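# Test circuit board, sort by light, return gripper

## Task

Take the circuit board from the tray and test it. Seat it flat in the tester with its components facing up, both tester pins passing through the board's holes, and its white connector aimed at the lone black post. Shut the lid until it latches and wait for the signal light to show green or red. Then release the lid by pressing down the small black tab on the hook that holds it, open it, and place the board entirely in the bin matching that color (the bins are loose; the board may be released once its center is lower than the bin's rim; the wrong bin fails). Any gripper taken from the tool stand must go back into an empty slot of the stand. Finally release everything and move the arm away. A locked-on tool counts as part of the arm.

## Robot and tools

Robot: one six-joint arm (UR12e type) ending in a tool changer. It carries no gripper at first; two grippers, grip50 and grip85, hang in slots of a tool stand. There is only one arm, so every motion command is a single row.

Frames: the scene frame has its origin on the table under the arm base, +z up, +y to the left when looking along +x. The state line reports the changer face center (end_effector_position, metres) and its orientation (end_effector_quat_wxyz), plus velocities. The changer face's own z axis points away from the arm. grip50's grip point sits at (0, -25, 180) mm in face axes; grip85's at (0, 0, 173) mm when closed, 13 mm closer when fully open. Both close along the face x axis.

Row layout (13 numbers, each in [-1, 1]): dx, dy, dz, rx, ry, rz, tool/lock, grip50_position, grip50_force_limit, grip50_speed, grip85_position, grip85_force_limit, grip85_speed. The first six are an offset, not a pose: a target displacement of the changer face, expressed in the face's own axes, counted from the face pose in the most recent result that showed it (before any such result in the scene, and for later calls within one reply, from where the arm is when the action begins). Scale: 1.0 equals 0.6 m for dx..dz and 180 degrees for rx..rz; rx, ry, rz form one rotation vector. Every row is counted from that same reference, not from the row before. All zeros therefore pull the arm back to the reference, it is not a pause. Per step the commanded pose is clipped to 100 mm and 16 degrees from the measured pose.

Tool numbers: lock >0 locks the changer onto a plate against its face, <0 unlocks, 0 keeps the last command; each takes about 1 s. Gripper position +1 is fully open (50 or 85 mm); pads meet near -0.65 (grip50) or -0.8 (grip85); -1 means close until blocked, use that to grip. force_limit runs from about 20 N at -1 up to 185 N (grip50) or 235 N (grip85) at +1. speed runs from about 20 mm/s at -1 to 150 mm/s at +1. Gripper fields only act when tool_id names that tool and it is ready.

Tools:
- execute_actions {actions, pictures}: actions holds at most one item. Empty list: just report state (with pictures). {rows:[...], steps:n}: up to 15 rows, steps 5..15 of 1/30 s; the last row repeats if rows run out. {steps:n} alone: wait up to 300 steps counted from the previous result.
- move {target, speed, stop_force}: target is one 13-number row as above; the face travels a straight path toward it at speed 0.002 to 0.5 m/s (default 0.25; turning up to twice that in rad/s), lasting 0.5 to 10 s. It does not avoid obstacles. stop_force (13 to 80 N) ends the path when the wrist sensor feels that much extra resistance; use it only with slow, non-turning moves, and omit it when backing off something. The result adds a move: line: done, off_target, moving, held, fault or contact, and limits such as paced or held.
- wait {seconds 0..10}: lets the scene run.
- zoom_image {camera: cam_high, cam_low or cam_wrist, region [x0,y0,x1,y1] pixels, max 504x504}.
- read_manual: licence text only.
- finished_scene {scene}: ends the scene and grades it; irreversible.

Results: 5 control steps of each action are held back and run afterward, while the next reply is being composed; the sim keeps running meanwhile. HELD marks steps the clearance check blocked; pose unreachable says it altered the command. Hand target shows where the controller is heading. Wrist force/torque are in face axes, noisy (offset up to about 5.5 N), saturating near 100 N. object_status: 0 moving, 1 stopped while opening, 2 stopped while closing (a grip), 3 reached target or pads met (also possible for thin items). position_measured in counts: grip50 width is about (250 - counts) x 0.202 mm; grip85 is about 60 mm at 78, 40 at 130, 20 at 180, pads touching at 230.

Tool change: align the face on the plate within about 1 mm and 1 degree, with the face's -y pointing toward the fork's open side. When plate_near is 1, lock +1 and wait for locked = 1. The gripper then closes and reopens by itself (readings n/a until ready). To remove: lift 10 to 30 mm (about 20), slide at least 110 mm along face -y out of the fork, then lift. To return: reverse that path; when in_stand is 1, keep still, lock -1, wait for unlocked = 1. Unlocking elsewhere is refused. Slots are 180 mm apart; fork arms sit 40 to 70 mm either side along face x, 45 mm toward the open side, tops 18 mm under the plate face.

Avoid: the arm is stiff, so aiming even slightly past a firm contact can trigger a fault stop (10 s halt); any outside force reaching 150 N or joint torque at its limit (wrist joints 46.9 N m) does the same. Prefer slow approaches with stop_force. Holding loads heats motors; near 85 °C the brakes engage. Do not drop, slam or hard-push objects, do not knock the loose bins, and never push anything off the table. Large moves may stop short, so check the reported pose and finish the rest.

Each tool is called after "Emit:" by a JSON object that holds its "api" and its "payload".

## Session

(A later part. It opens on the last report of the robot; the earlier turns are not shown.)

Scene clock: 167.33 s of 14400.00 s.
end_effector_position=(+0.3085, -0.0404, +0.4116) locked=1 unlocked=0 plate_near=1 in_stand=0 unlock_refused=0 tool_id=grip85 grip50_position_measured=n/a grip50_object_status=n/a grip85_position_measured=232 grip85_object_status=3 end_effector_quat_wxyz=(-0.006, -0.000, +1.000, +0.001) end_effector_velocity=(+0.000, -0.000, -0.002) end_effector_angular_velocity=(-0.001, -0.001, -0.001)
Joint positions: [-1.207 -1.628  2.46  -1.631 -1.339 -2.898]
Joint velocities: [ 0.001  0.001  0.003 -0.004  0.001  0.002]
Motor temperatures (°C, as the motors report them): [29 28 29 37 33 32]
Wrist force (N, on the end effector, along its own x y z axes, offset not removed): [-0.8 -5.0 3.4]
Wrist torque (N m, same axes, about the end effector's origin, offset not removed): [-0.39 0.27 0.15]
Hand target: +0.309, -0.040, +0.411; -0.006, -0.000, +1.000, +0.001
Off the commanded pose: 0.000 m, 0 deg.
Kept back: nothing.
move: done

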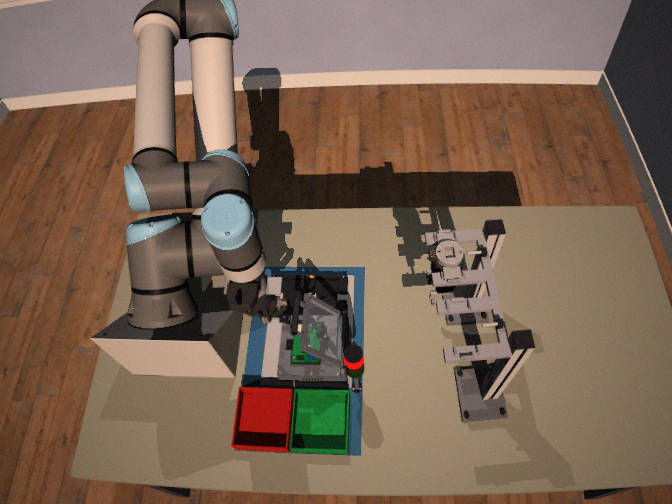

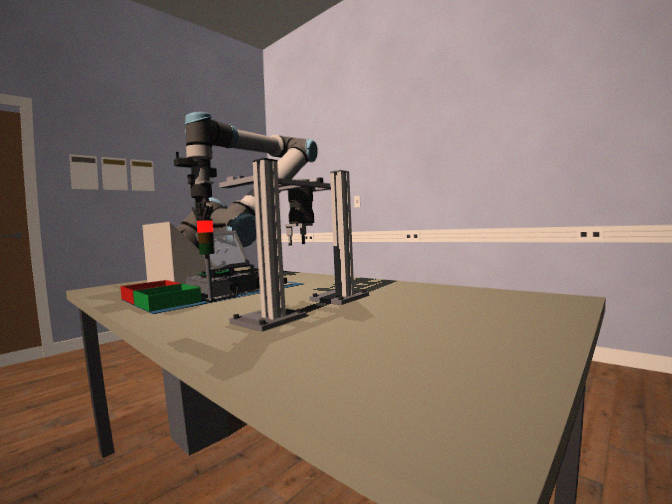

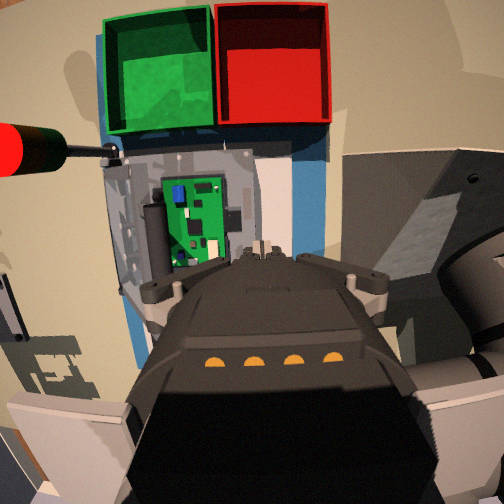

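Emit:
{"api": "move", "payload": {"target": [-0.33,0,-0.05,0,0,0,0,0,0,0,-1,0,0], "speed": 0.03, "stop_force": 25}}

Scene clock: 174.57 s of 14400.00 s.
end_effector_position=(+0.5067, -0.0402, +0.4392) locked=1 unlocked=0 plate_near=1 in_stand=0 unlock_refused=0 tool_id=grip85 grip50_position_measured=n/a grip50_object_status=n/a grip85_position_measured=232 grip85_object_status=3 end_effector_quat_wxyz=(-0.006, -0.000, +1.000, +0.000) end_effector_velocity=(+0.002, -0.000, +0.000) end_effector_angular_velocity=(-0.000, -0.000, +0.000)
Joint positions: [-0.89  -1.396  2.176 -1.664 -1.127 -2.648]
Joint velocities: [ 0.002  0.002 -0.003  0.     0.001  0.001]
Motor temperatures (°C, as the motors report them): [29 28 29 37 33 32]
Wrist force (N, on the end effector, along its own x y z axes, offset not removed): [1.9 -0.3 -0.4]
Wrist torque (N m, same axes, about the end effector's origin, offset not removed): [-0.07 0.47 0.09]
Hand target: +0.507, -0.040, +0.439; -0.006, -0.000, +1.000, +0.000
Off the commanded pose: 0.000 m, 0 deg.
Kept back: nothing.
move: done

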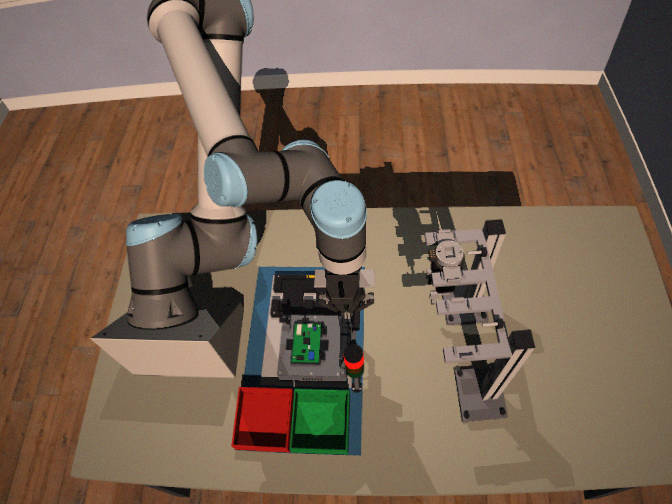

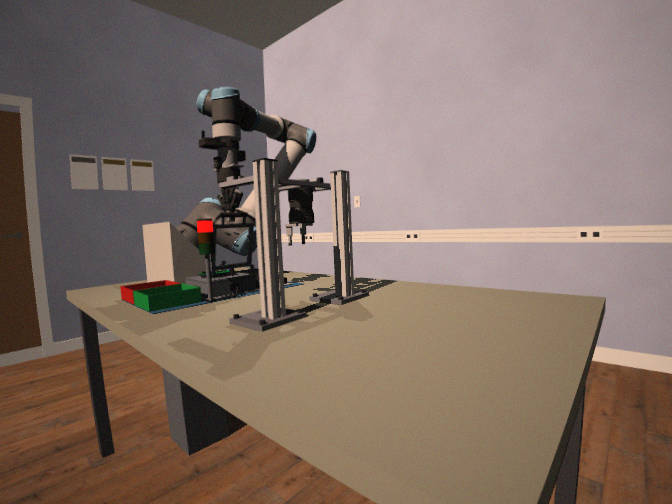

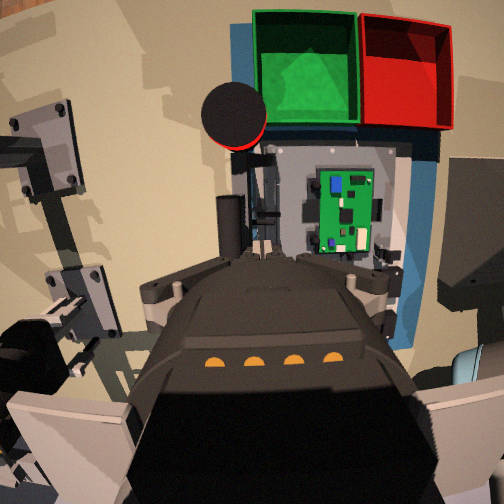

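Emit:
{"api": "move", "payload": {"target": [0.2003,0,0.232,0,-0.0038,0,0,0,0,0,-1,0,0], "speed": 0.15}}

Emit:
{"api": "move", "payload": {"target": [0,0,0,0,0,0,0,0,0,0,1,0,1]}}

Scene clock: 176.53 s of 14400.00 s.
end_effector_position=(+0.3849, -0.0400, +0.3016) locked=1 unlocked=0 plate_near=1 in_stand=0 unlock_refused=0 tool_id=grip85 grip50_position_measured=n/a grip50_object_status=n/a grip85_position_measured=232 grip85_object_status=3 end_effector_quat_wxyz=(-0.000, -0.000, +1.000, +0.000) end_effector_velocity=(-0.001, -0.000, -0.001) end_effector_angular_velocity=(+0.000, -0.001, -0.000)
Joint positions: [-0.975 -1.452  2.521 -1.929 -1.17  -2.716]
Joint velocities: [-0.001  0.001  0.003 -0.004  0.    -0.001]
Motor temperatures (°C, as the motors report them): [29 28 30 37 33 32]
Wrist force (N, on the end effector, along its own x y z axes, offset not removed): [-4.1 -5.2 2.6]
Wrist torque (N m, same axes, about the end effector's origin, offset not removed): [-0.43 0.21 -0.02]
Hand target: +0.385, -0.040, +0.301; -0.000, -0.000, +1.000, +0.000
Off the commanded pose: 0.000 m, 0 deg.
Kept back: nothing.
move: done

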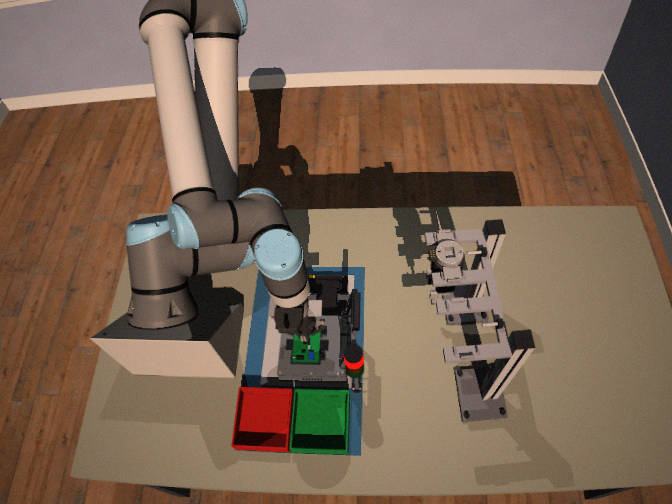

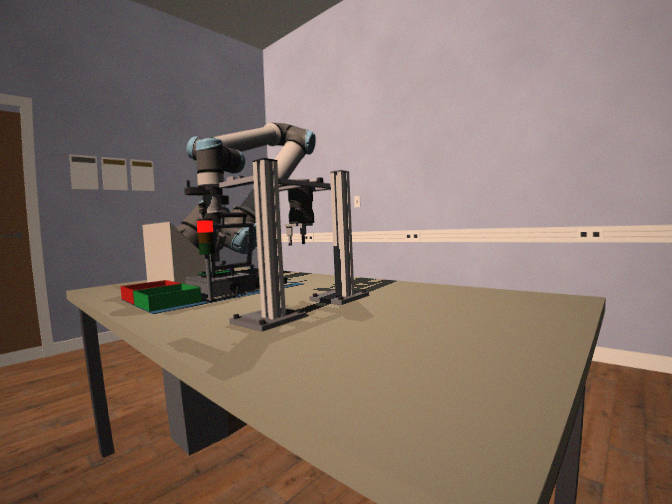

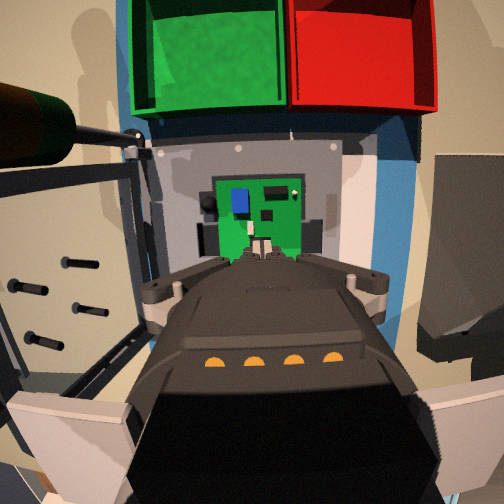

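Scene clock: 177.57 s of 14400.00 s.
end_effector_position=(+0.3849, -0.0400, +0.3016) locked=1 unlocked=0 plate_near=1 in_stand=0 unlock_refused=0 tool_id=grip85 grip50_position_measured=n/a grip50_object_status=n/a grip85_position_measured=3 grip85_object_status=3 end_effector_quat_wxyz=(-0.000, -0.000, +1.000, +0.000) end_effector_velocity=(-0.000, +0.000, -0.000) end_effector_angular_velocity=(-0.000, +0.001, -0.001)
Joint positions: [-0.975 -1.452  2.521 -1.929 -1.17  -2.716]
Joint velocities: [ 0.     0.     0.     0.    -0.001  0.   ]
Motor temperatures (°C, as the motors report them): [29 28 30 37 33 32]
Wrist force (N, on the end effector, along its own x y z axes, offset not removed): [-1.8 -4.2 5.4]
Wrist torque (N m, same axes, about the end effector's origin, offset not removed): [-0.34 0.29 0.02]
Hand target: +0.385, -0.040, +0.302; -0.000, -0.000, +1.000, +0.000
Off the commanded pose: 0.000 m, 0 deg.
Kept back: nothing.
move: done

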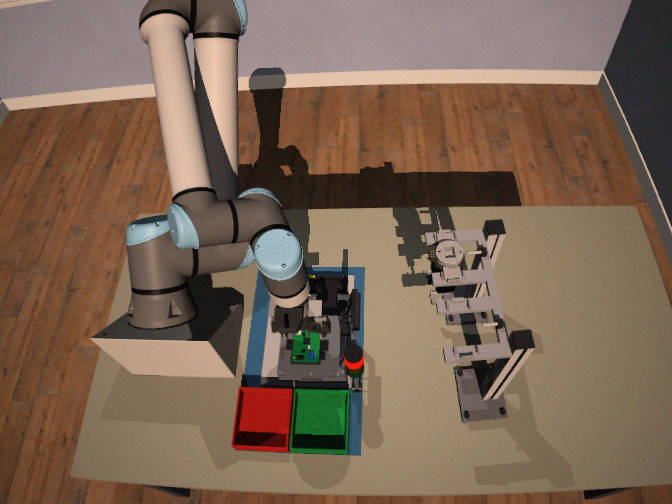

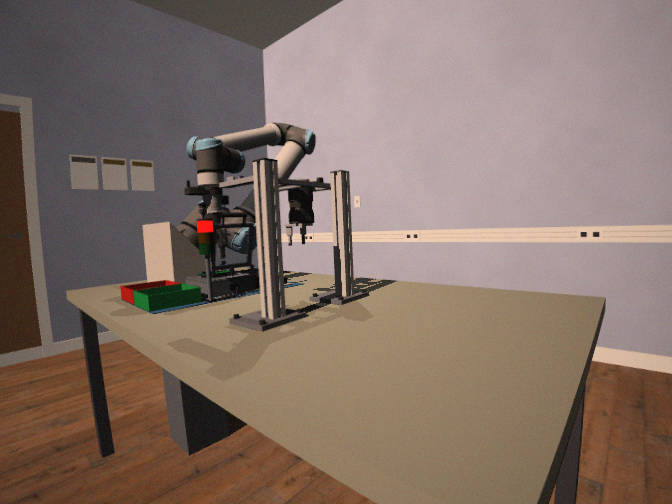

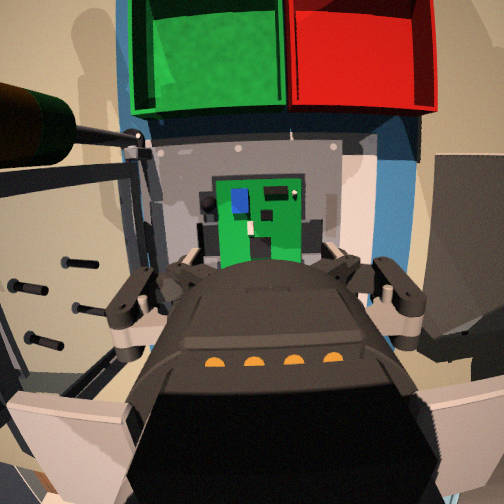

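Emit:
{"api": "move", "payload": {"target": [-0.0027,0,0.0967,0,0,0,0,0,0,0,1,0,1], "speed": 0.03, "stop_force": 15}}

Emit:
{"api": "move", "payload": {"target": [0,0,0,0,0,0,0,0,0,0,-1,-0.5,-0.5]}}

Emit:
{"api": "move", "payload": {"target": [0,0,-0.05,0,0,0,0,0,0,0,-1,-0.5,-0.5], "speed": 0.015}}

Scene clock: 180.07 s of 14400.00 s.
end_effector_position=(+0.3864, -0.0399, +0.2438) locked=1 unlocked=0 plate_near=1 in_stand=0 unlock_refused=0 tool_id=grip85 grip50_position_measured=n/a grip50_object_status=n/a grip85_position_measured=3 grip85_object_status=3 end_effector_quat_wxyz=(-0.000, -0.000, +1.000, +0.000) end_effector_velocity=(+0.000, -0.000, -0.001) end_effector_angular_velocity=(-0.001, -0.000, -0.000)
Joint positions: [-0.916 -1.37   2.582 -2.092 -1.133 -2.667]
Joint velocities: [ 0.002  0.003  0.001 -0.006  0.001  0.002]
Motor temperatures (°C, as the motors report them): [29 28 30 37 33 32]
Wrist force (N, on the end effector, along its own x y z axes, offset not removed): [0.0 -0.2 -0.1]
Wrist torque (N m, same axes, about the end effector's origin, offset not removed): [-0.14 0.26 0.09]
Hand target: +0.386, -0.040, +0.244; -0.000, -0.000, +1.000, +0.000
Off the commanded pose: 0.000 m, 0 deg.
Kept back: nothing.
move: done

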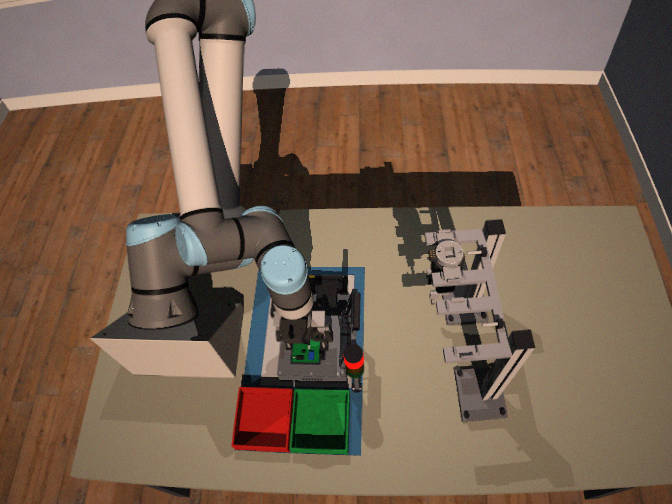

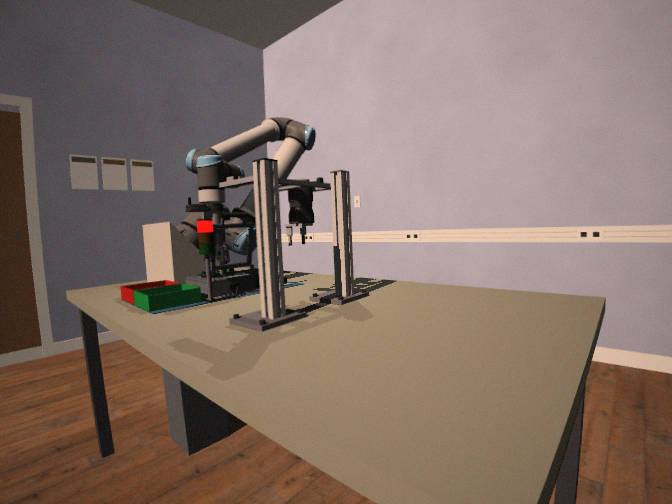

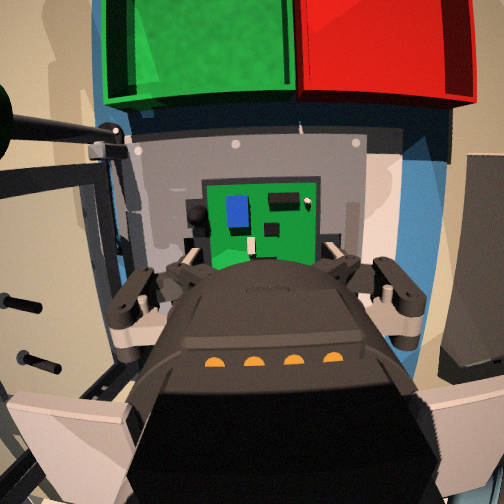

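Scene clock: 180.70 s of 14400.00 s.
end_effector_position=(+0.3864, -0.0399, +0.2437) locked=1 unlocked=0 plate_near=1 in_stand=0 unlock_refused=0 tool_id=grip85 grip50_position_measured=n/a grip50_object_status=n/a grip85_position_measured=49 grip85_object_status=2 end_effector_quat_wxyz=(-0.000, -0.000, +1.000, +0.000) end_effector_velocity=(-0.000, -0.000, +0.000) end_effector_angular_velocity=(-0.001, +0.000, -0.001)
Joint positions: [-0.916 -1.37   2.582 -2.092 -1.133 -2.667]
Joint velocities: [-0.    -0.    -0.    -0.001 -0.001  0.001]
Motor temperatures (°C, as the motors report them): [29 28 30 37 33 32]
Wrist force (N, on the end effector, along its own x y z axes, offset not removed): [17.0 -0.2 -24.7]
Wrist torque (N m, same axes, about the end effector's origin, offset not removed): [-1.06 4.10 0.47]
Hand target: +0.386, -0.040, +0.244; -0.000, -0.000, +1.000, +0.000
Off the commanded pose: 0.000 m, 0 deg.
Kept back: nothing.
move: done

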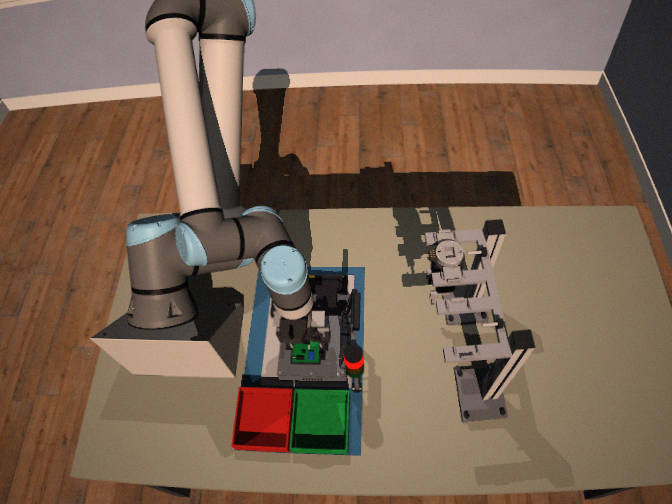

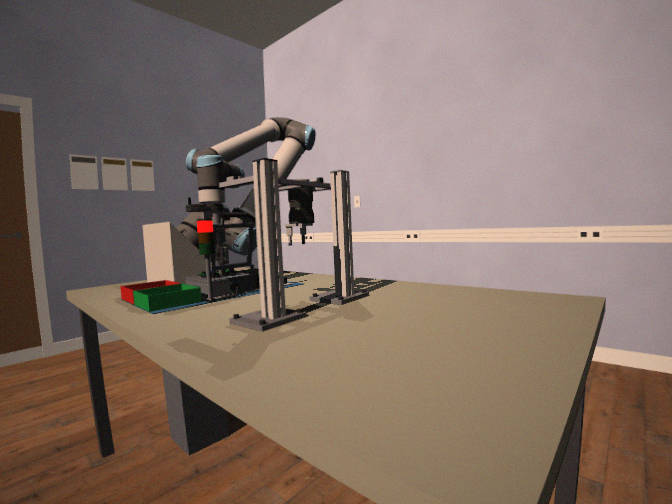

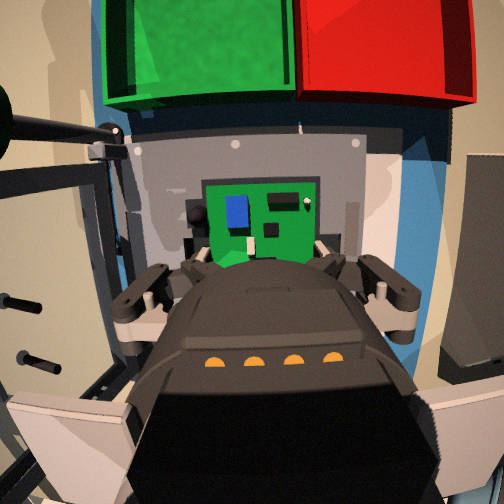

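Scene clock: 182.97 s of 14400.00 s.
end_effector_position=(+0.3864, -0.0399, +0.2736) locked=1 unlocked=0 plate_near=1 in_stand=0 unlock_refused=0 tool_id=grip85 grip50_position_measured=n/a grip50_object_status=n/a grip85_position_measured=49 grip85_object_status=2 end_effector_quat_wxyz=(-0.000, -0.000, +1.000, +0.000) end_effector_velocity=(-0.000, -0.000, +0.002) end_effector_angular_velocity=(-0.000, -0.000, +0.001)
Joint positions: [-0.946 -1.415  2.551 -2.006 -1.152 -2.692]
Joint velocities: [-0.002 -0.002 -0.002  0.004 -0.001 -0.003]
Motor temperatures (°C, as the motors report them): [29 28 30 37 33 32]
Wrist force (N, on the end effector, along its own x y z axes, offset not removed): [-5.0 -2.0 0.2]
Wrist torque (N m, same axes, about the end effector's origin, offset not removed): [-0.33 0.44 0.01]
Hand target: +0.386, -0.040, +0.274; -0.000, -0.000, +1.000, +0.000
Off the commanded pose: 0.000 m, 0 deg.
Kept back: nothing.
move: done

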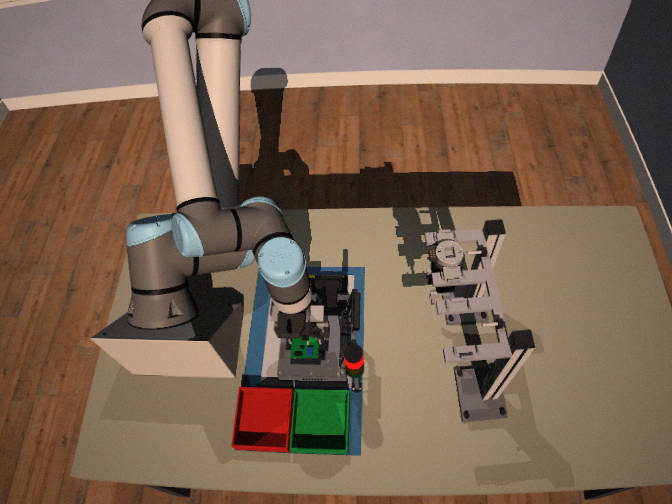

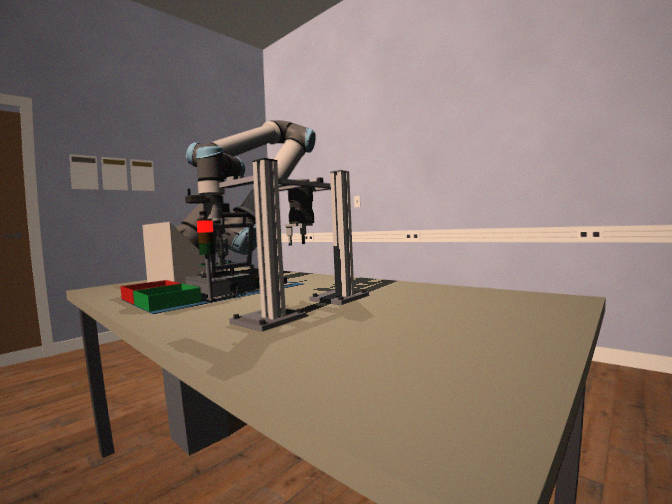

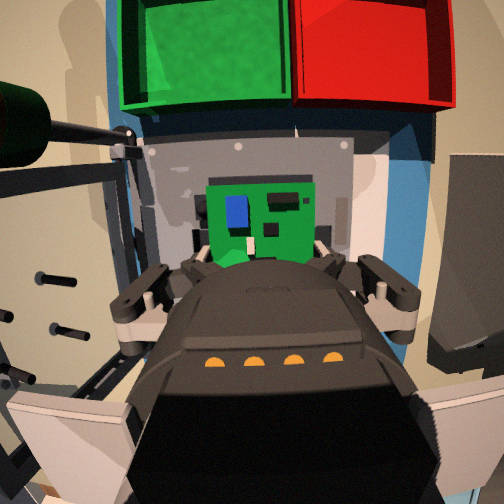

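Move above red bin: (0.287,-0.26,0.30).

Emit:
{"api": "move", "payload": {"target": [0.1657,-0.367,-0.044,0,0,0,0,0,0,0,-1,-0.5,-0.5], "speed": 0.15}}

Scene clock: 185.33 s of 14400.00 s.
end_effector_position=(+0.2876, -0.2599, +0.2996) locked=1 unlocked=0 plate_near=1 in_stand=0 unlock_refused=0 tool_id=grip85 grip50_position_measured=n/a grip50_object_status=n/a grip85_position_measured=49 grip85_object_status=2 end_effector_quat_wxyz=(-0.000, -0.000, +1.000, +0.001) end_effector_velocity=(-0.001, -0.002, +0.000) end_effector_angular_velocity=(-0.000, +0.002, -0.000)
Joint positions: [-1.302 -1.018  2.456 -2.225 -1.394 -2.966]
Joint velocities: [-0.002  0.003 -0.002 -0.001 -0.003 -0.001]
Motor temperatures (°C, as the motors report them): [29 28 30 37 33 32]
Wrist force (N, on the end effector, along its own x y z axes, offset not removed): [-2.5 -3.8 -3.3]
Wrist torque (N m, same axes, about the end effector's origin, offset not removed): [-0.36 0.36 0.07]
Hand target: +0.288, -0.260, +0.300; -0.000, -0.000, +1.000, +0.001
Off the commanded pose: 0.001 m, 0 deg.
Kept back: nothing.
move: done

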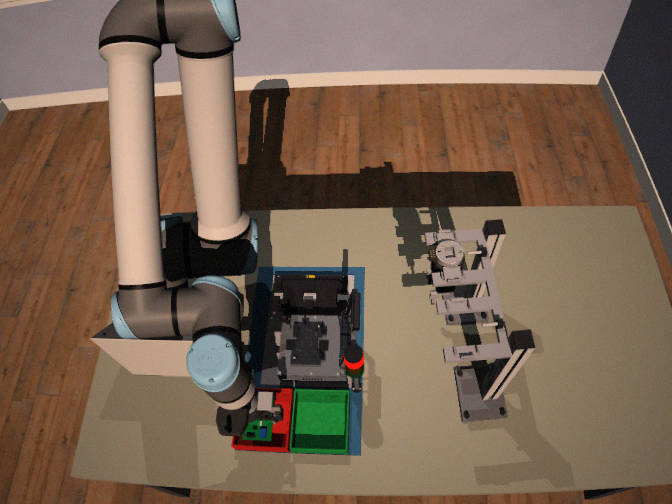

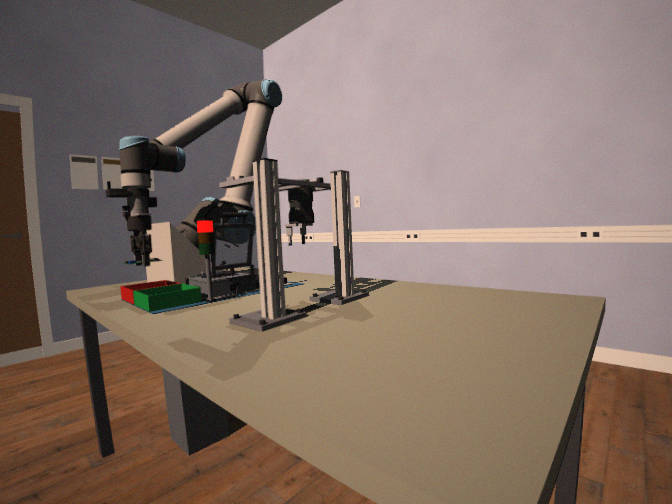

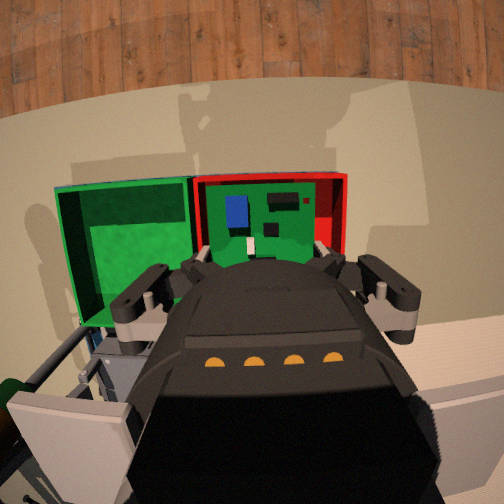

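Emit:
{"api": "move", "payload": {"target": [0.016,0.025,0.083,0,0,0,0,0,0,0,-1,-0.5,-0.5], "speed": 0.08}}

Emit:
{"api": "move", "payload": {"target": [0,0,0.083,0,0,0,0,0,0,0,-1,-0.5,-0.5], "speed": 0.03, "stop_force": 13}}

Scene clock: 186.70 s of 14400.00 s.
end_effector_position=(+0.2780, -0.2448, +0.2501) locked=1 unlocked=0 plate_near=1 in_stand=0 unlock_refused=0 tool_id=grip85 grip50_position_measured=n/a grip50_object_status=n/a grip85_position_measured=49 grip85_object_status=2 end_effector_quat_wxyz=(-0.000, -0.000, +1.000, +0.001) end_effector_velocity=(-0.000, +0.000, -0.002) end_effector_angular_velocity=(-0.001, -0.002, -0.001)
Joint positions: [-1.298 -0.962  2.531 -2.357 -1.391 -2.963]
Joint velocities: [ 0.     0.003  0.002 -0.007  0.002  0.001]
Motor temperatures (°C, as the motors report them): [29 28 30 37 33 32]
Wrist force (N, on the end effector, along its own x y z axes, offset not removed): [-0.9 -1.1 -0.5]
Wrist torque (N m, same axes, about the end effector's origin, offset not removed): [-0.12 0.05 -0.08]
Hand target: +0.278, -0.245, +0.250; -0.000, -0.000, +1.000, +0.001
Off the commanded pose: 0.000 m, 0 deg.
Kept back: nothing.
move: done

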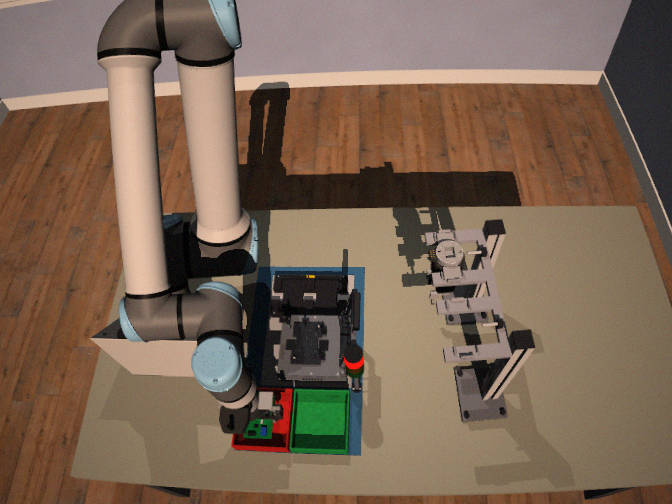

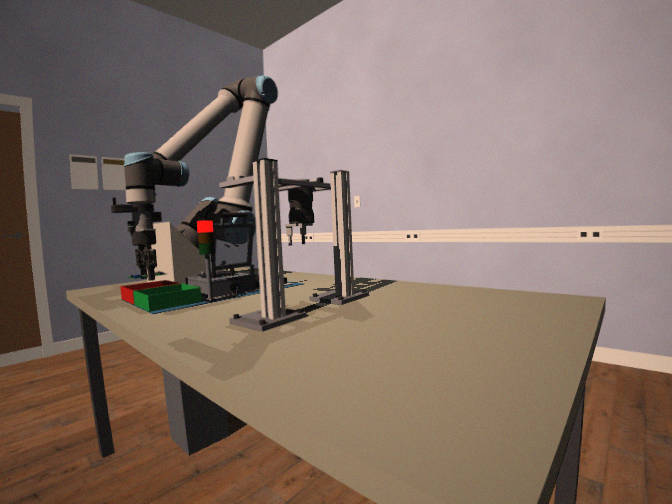

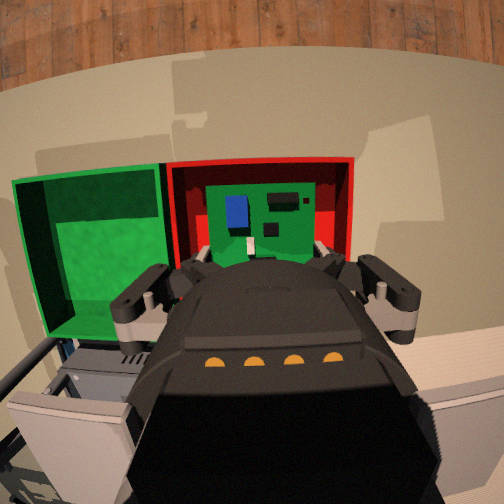

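Scene clock: 188.70 s of 14400.00 s.
end_effector_position=(+0.2780, -0.2447, +0.2005) locked=1 unlocked=0 plate_near=1 in_stand=0 unlock_refused=0 tool_id=grip85 grip50_position_measured=n/a grip50_object_status=n/a grip85_position_measured=49 grip85_object_status=2 end_effector_quat_wxyz=(-0.000, -0.000, +1.000, +0.001) end_effector_velocity=(-0.000, -0.000, -0.002) end_effector_angular_velocity=(-0.000, +0.000, +0.001)
Joint positions: [-1.275 -0.854  2.568 -2.506 -1.375 -2.947]
Joint velocities: [ 0.001  0.004  0.001 -0.005 -0.    -0.   ]
Motor temperatures (°C, as the motors report them): [29 28 30 37 33 32]
Wrist force (N, on the end effector, along its own x y z axes, offset not removed): [-1.1 -3.0 2.2]
Wrist torque (N m, same axes, about the end effector's origin, offset not removed): [-0.21 0.17 0.12]
Hand target: +0.278, -0.245, +0.200; -0.000, -0.000, +1.000, +0.001
Off the commanded pose: 0.000 m, 0 deg.
Kept back: nothing.
move: done

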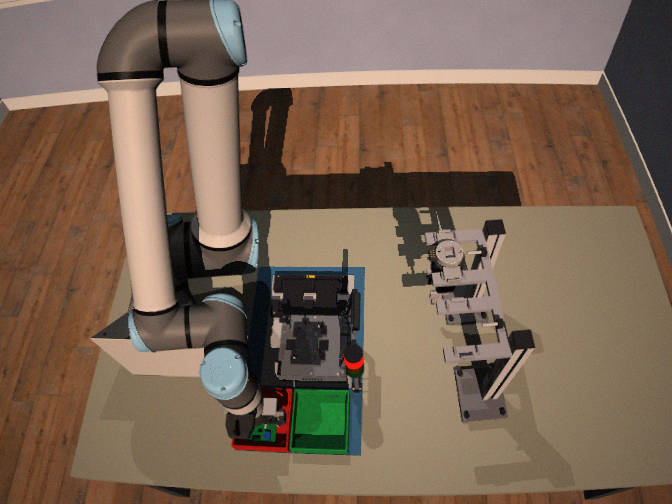

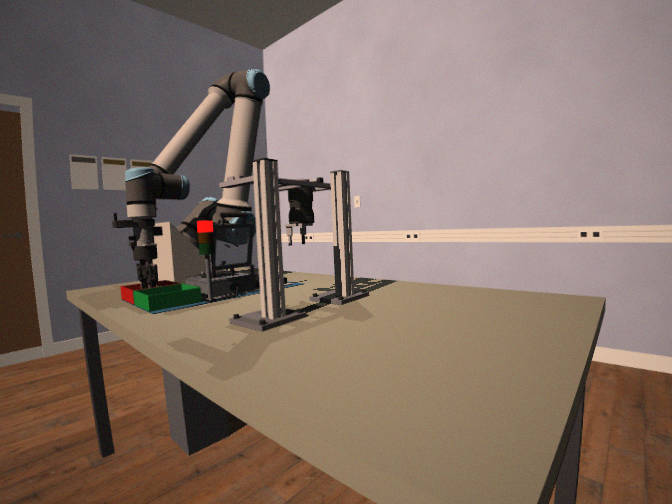

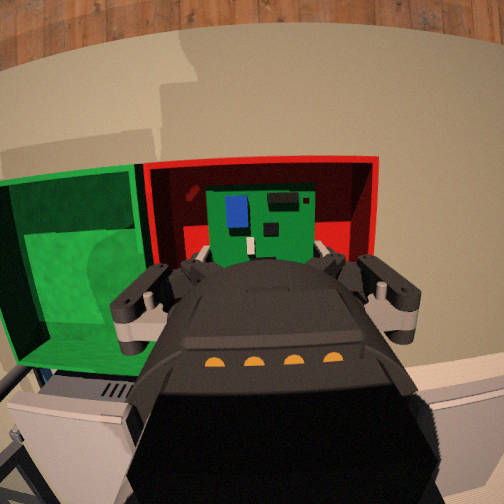

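Emit:
{"api": "move", "payload": {"target": [0,0,0,0,0,0,0,0,0,0,0.8,-0.5,0]}}

Emit:
{"api": "move", "payload": {"target": [0,0,-0.5,0,0,0,0,0,0,0,0.8,-0.5,0], "speed": 0.2}}

Emit:
{"api": "move", "payload": {"target": [-0.57,0.193,0,0,0,0.475,0,0,0,0,1,-0.5,0], "speed": 0.25}}

Scene clock: 189.63 s of 14400.00 s.
end_effector_position=(+0.2780, -0.2446, +0.2004) locked=1 unlocked=0 plate_near=1 in_stand=0 unlock_refused=0 tool_id=grip85 grip50_position_measured=n/a grip50_object_status=n/a grip85_position_measured=28 grip85_object_status=3 end_effector_quat_wxyz=(-0.000, -0.000, +1.000, +0.001) end_effector_velocity=(-0.000, +0.000, +0.000) end_effector_angular_velocity=(-0.000, +0.000, +0.000)
Joint positions: [-1.275 -0.854  2.569 -2.506 -1.375 -2.947]
Joint velocities: [-0.    -0.     0.     0.    -0.001 -0.   ]
Motor temperatures (°C, as the motors report them): [29 28 30 37 33 32]
Wrist force (N, on the end effector, along its own x y z axes, offset not removed): [-2.6 1.9 0.5]
Wrist torque (N m, same axes, about the end effector's origin, offset not removed): [0.08 0.19 0.18]
Hand target: +0.278, -0.245, +0.200; -0.000, -0.000, +1.000, +0.001
Off the commanded pose: 0.000 m, 0 deg.
Kept back: nothing.
move: done

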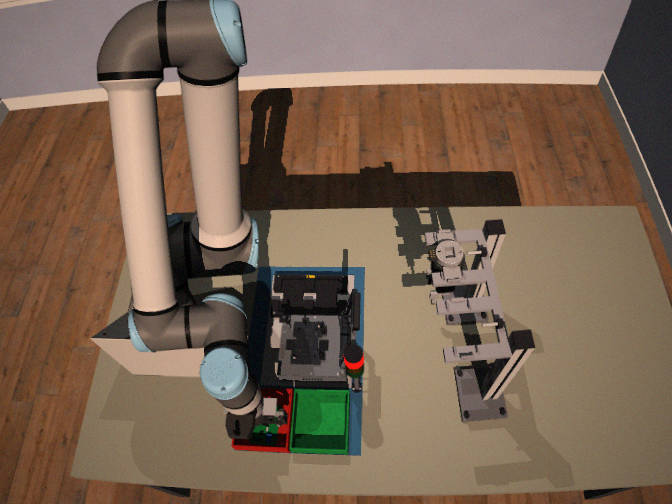

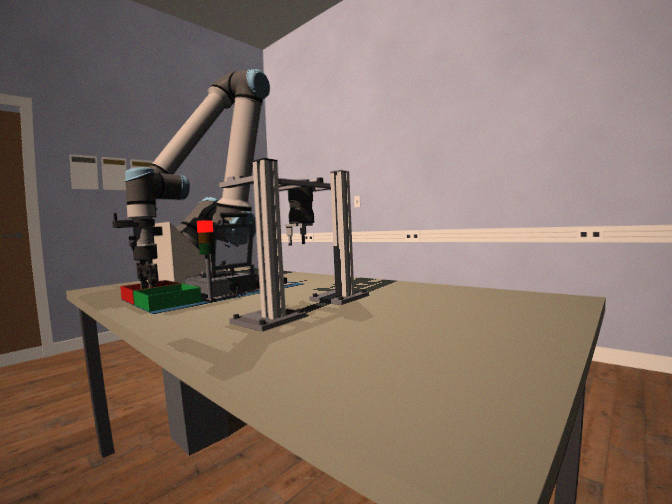

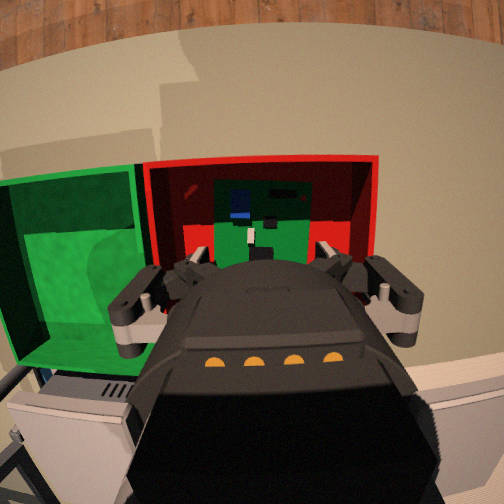

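Scene clock: 191.67 s of 14400.00 s.
end_effector_position=(+0.2781, -0.2455, +0.5000) locked=1 unlocked=0 plate_near=1 in_stand=0 unlock_refused=0 tool_id=grip85 grip50_position_measured=n/a grip50_object_status=n/a grip85_position_measured=28 grip85_object_status=3 end_effector_quat_wxyz=(-0.000, -0.000, +1.000, +0.001) end_effector_velocity=(-0.000, -0.000, +0.002) end_effector_angular_velocity=(+0.000, +0.001, -0.002)
Joint positions: [-1.372 -1.245  2.225 -1.76  -1.443 -3.016]
Joint velocities: [-0.001 -0.001 -0.003  0.004 -0.001  0.001]
Motor temperatures (°C, as the motors report them): [29 28 30 37 33 32]
Wrist force (N, on the end effector, along its own x y z axes, offset not removed): [-0.6 -0.5 0.8]
Wrist torque (N m, same axes, about the end effector's origin, offset not removed): [-0.01 0.08 0.00]
Hand target: +0.278, -0.245, +0.500; -0.000, -0.000, +1.000, +0.001
Off the commanded pose: 0.001 m, 0 deg.
Kept back: nothing.
move: done

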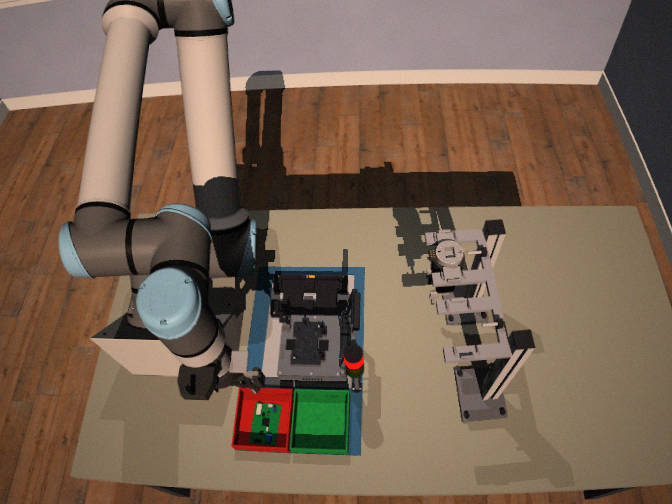

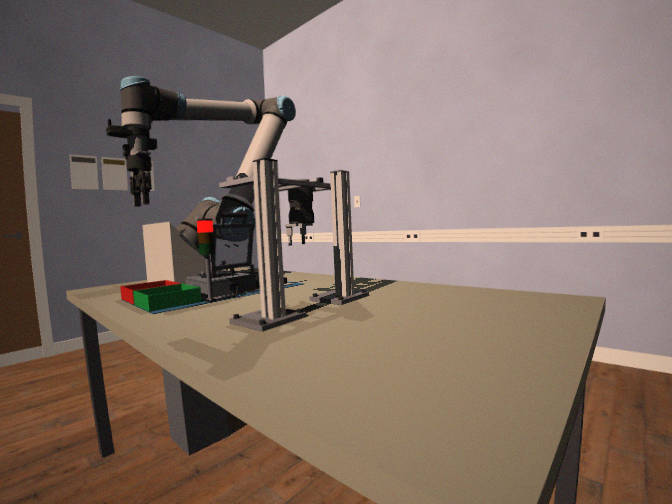

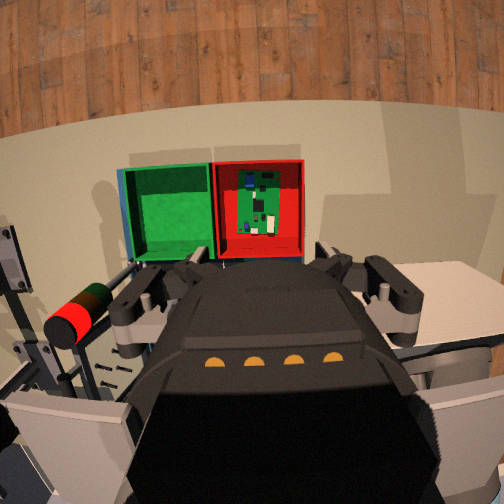

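Scene clock: 195.17 s of 14400.00 s.
end_effector_position=(+0.6196, -0.1295, +0.5002) locked=1 unlocked=0 plate_near=1 in_stand=0 unlock_refused=0 tool_id=grip85 grip50_position_measured=n/a grip50_object_status=n/a grip85_position_measured=3 grip85_object_status=3 end_effector_quat_wxyz=(-0.001, +0.678, +0.735, +0.000) end_effector_velocity=(+0.002, +0.001, -0.000) end_effector_angular_velocity=(+0.000, -0.001, -0.006)
Joint positions: [-0.861 -1.16   1.895 -1.636 -1.098 -1.128]
Joint velocities: [ 0.002  0.001 -0.002 -0.     0.002  0.008]
Motor temperatures (°C, as the motors report them): [29 28 30 37 33 32]
Wrist force (N, on the end effector, along its own x y z axes, offset not removed): [-0.8 -0.1 -0.6]
Wrist torque (N m, same axes, about the end effector's origin, offset not removed): [-0.13 -0.02 0.09]
Hand target: +0.620, -0.129, +0.500; -0.001, +0.679, +0.734, +0.000
Off the commanded pose: 0.000 m, 0 deg.
Kept back: nothing.
move: done

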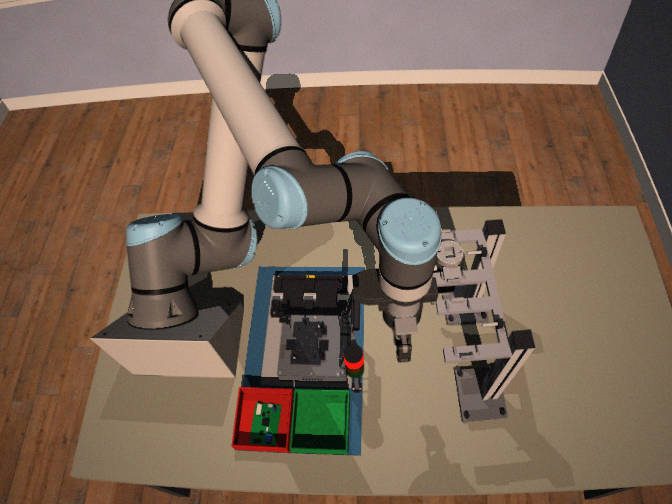

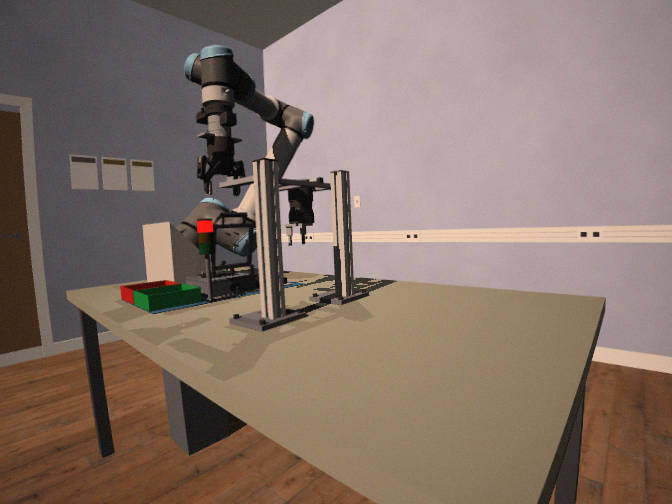

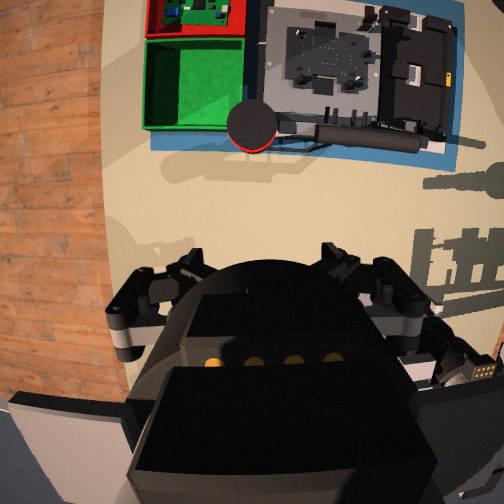

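Emit:
{"api": "move", "payload": {"target": [0,0,0.2003,0,0,0,0,0,0,0,1,-0.5,0], "speed": 0.15}}

Scene clock: 196.70 s of 14400.00 s.
end_effector_position=(+0.6195, -0.1292, +0.3801) locked=1 unlocked=0 plate_near=1 in_stand=0 unlock_refused=0 tool_id=grip85 grip50_position_measured=n/a grip50_object_status=n/a grip85_position_measured=3 grip85_object_status=3 end_effector_quat_wxyz=(-0.001, +0.678, +0.735, +0.000) end_effector_velocity=(+0.000, -0.000, -0.002) end_effector_angular_velocity=(-0.000, -0.000, +0.001)
Joint positions: [-0.783 -1.11   2.037 -1.862 -1.051 -1.057]
Joint velocities: [ 0.001  0.001  0.002 -0.003  0.001  0.001]
Motor temperatures (°C, as the motors report them): [29 28 30 37 33 32]
Wrist force (N, on the end effector, along its own x y z axes, offset not removed): [0.3 0.7 0.9]
Wrist torque (N m, same axes, about the end effector's origin, offset not removed): [-0.09 0.11 0.21]
Hand target: +0.620, -0.129, +0.380; -0.001, +0.678, +0.735, +0.000
Off the commanded pose: 0.000 m, 0 deg.
Kept back: nothing.
move: done

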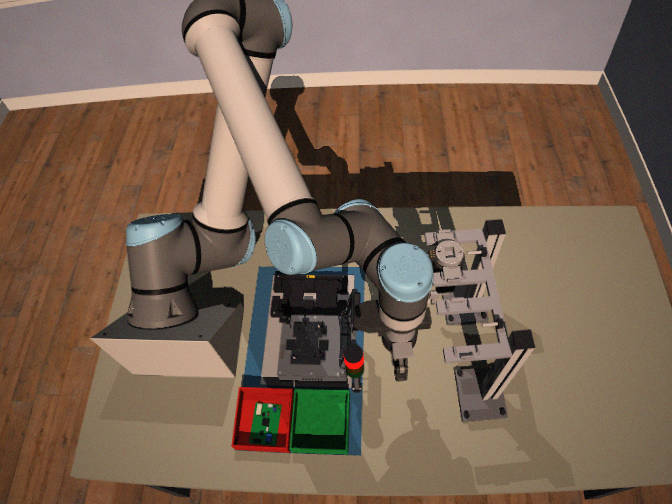

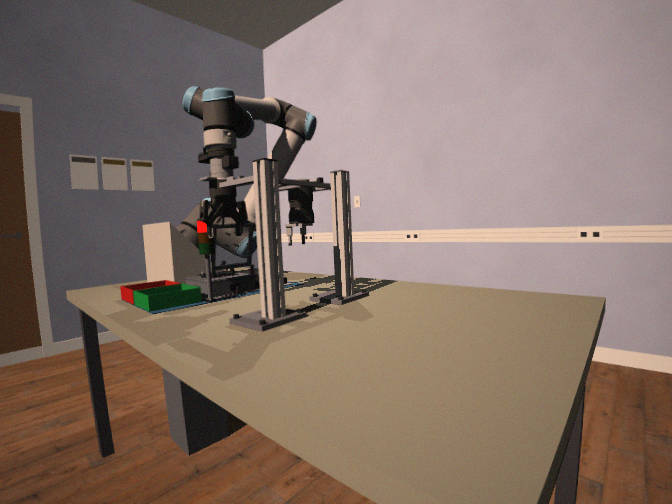

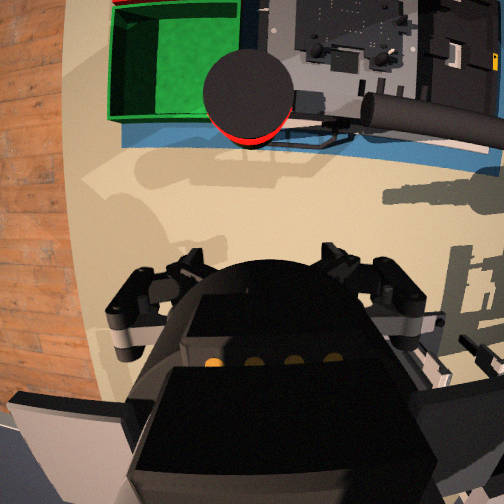

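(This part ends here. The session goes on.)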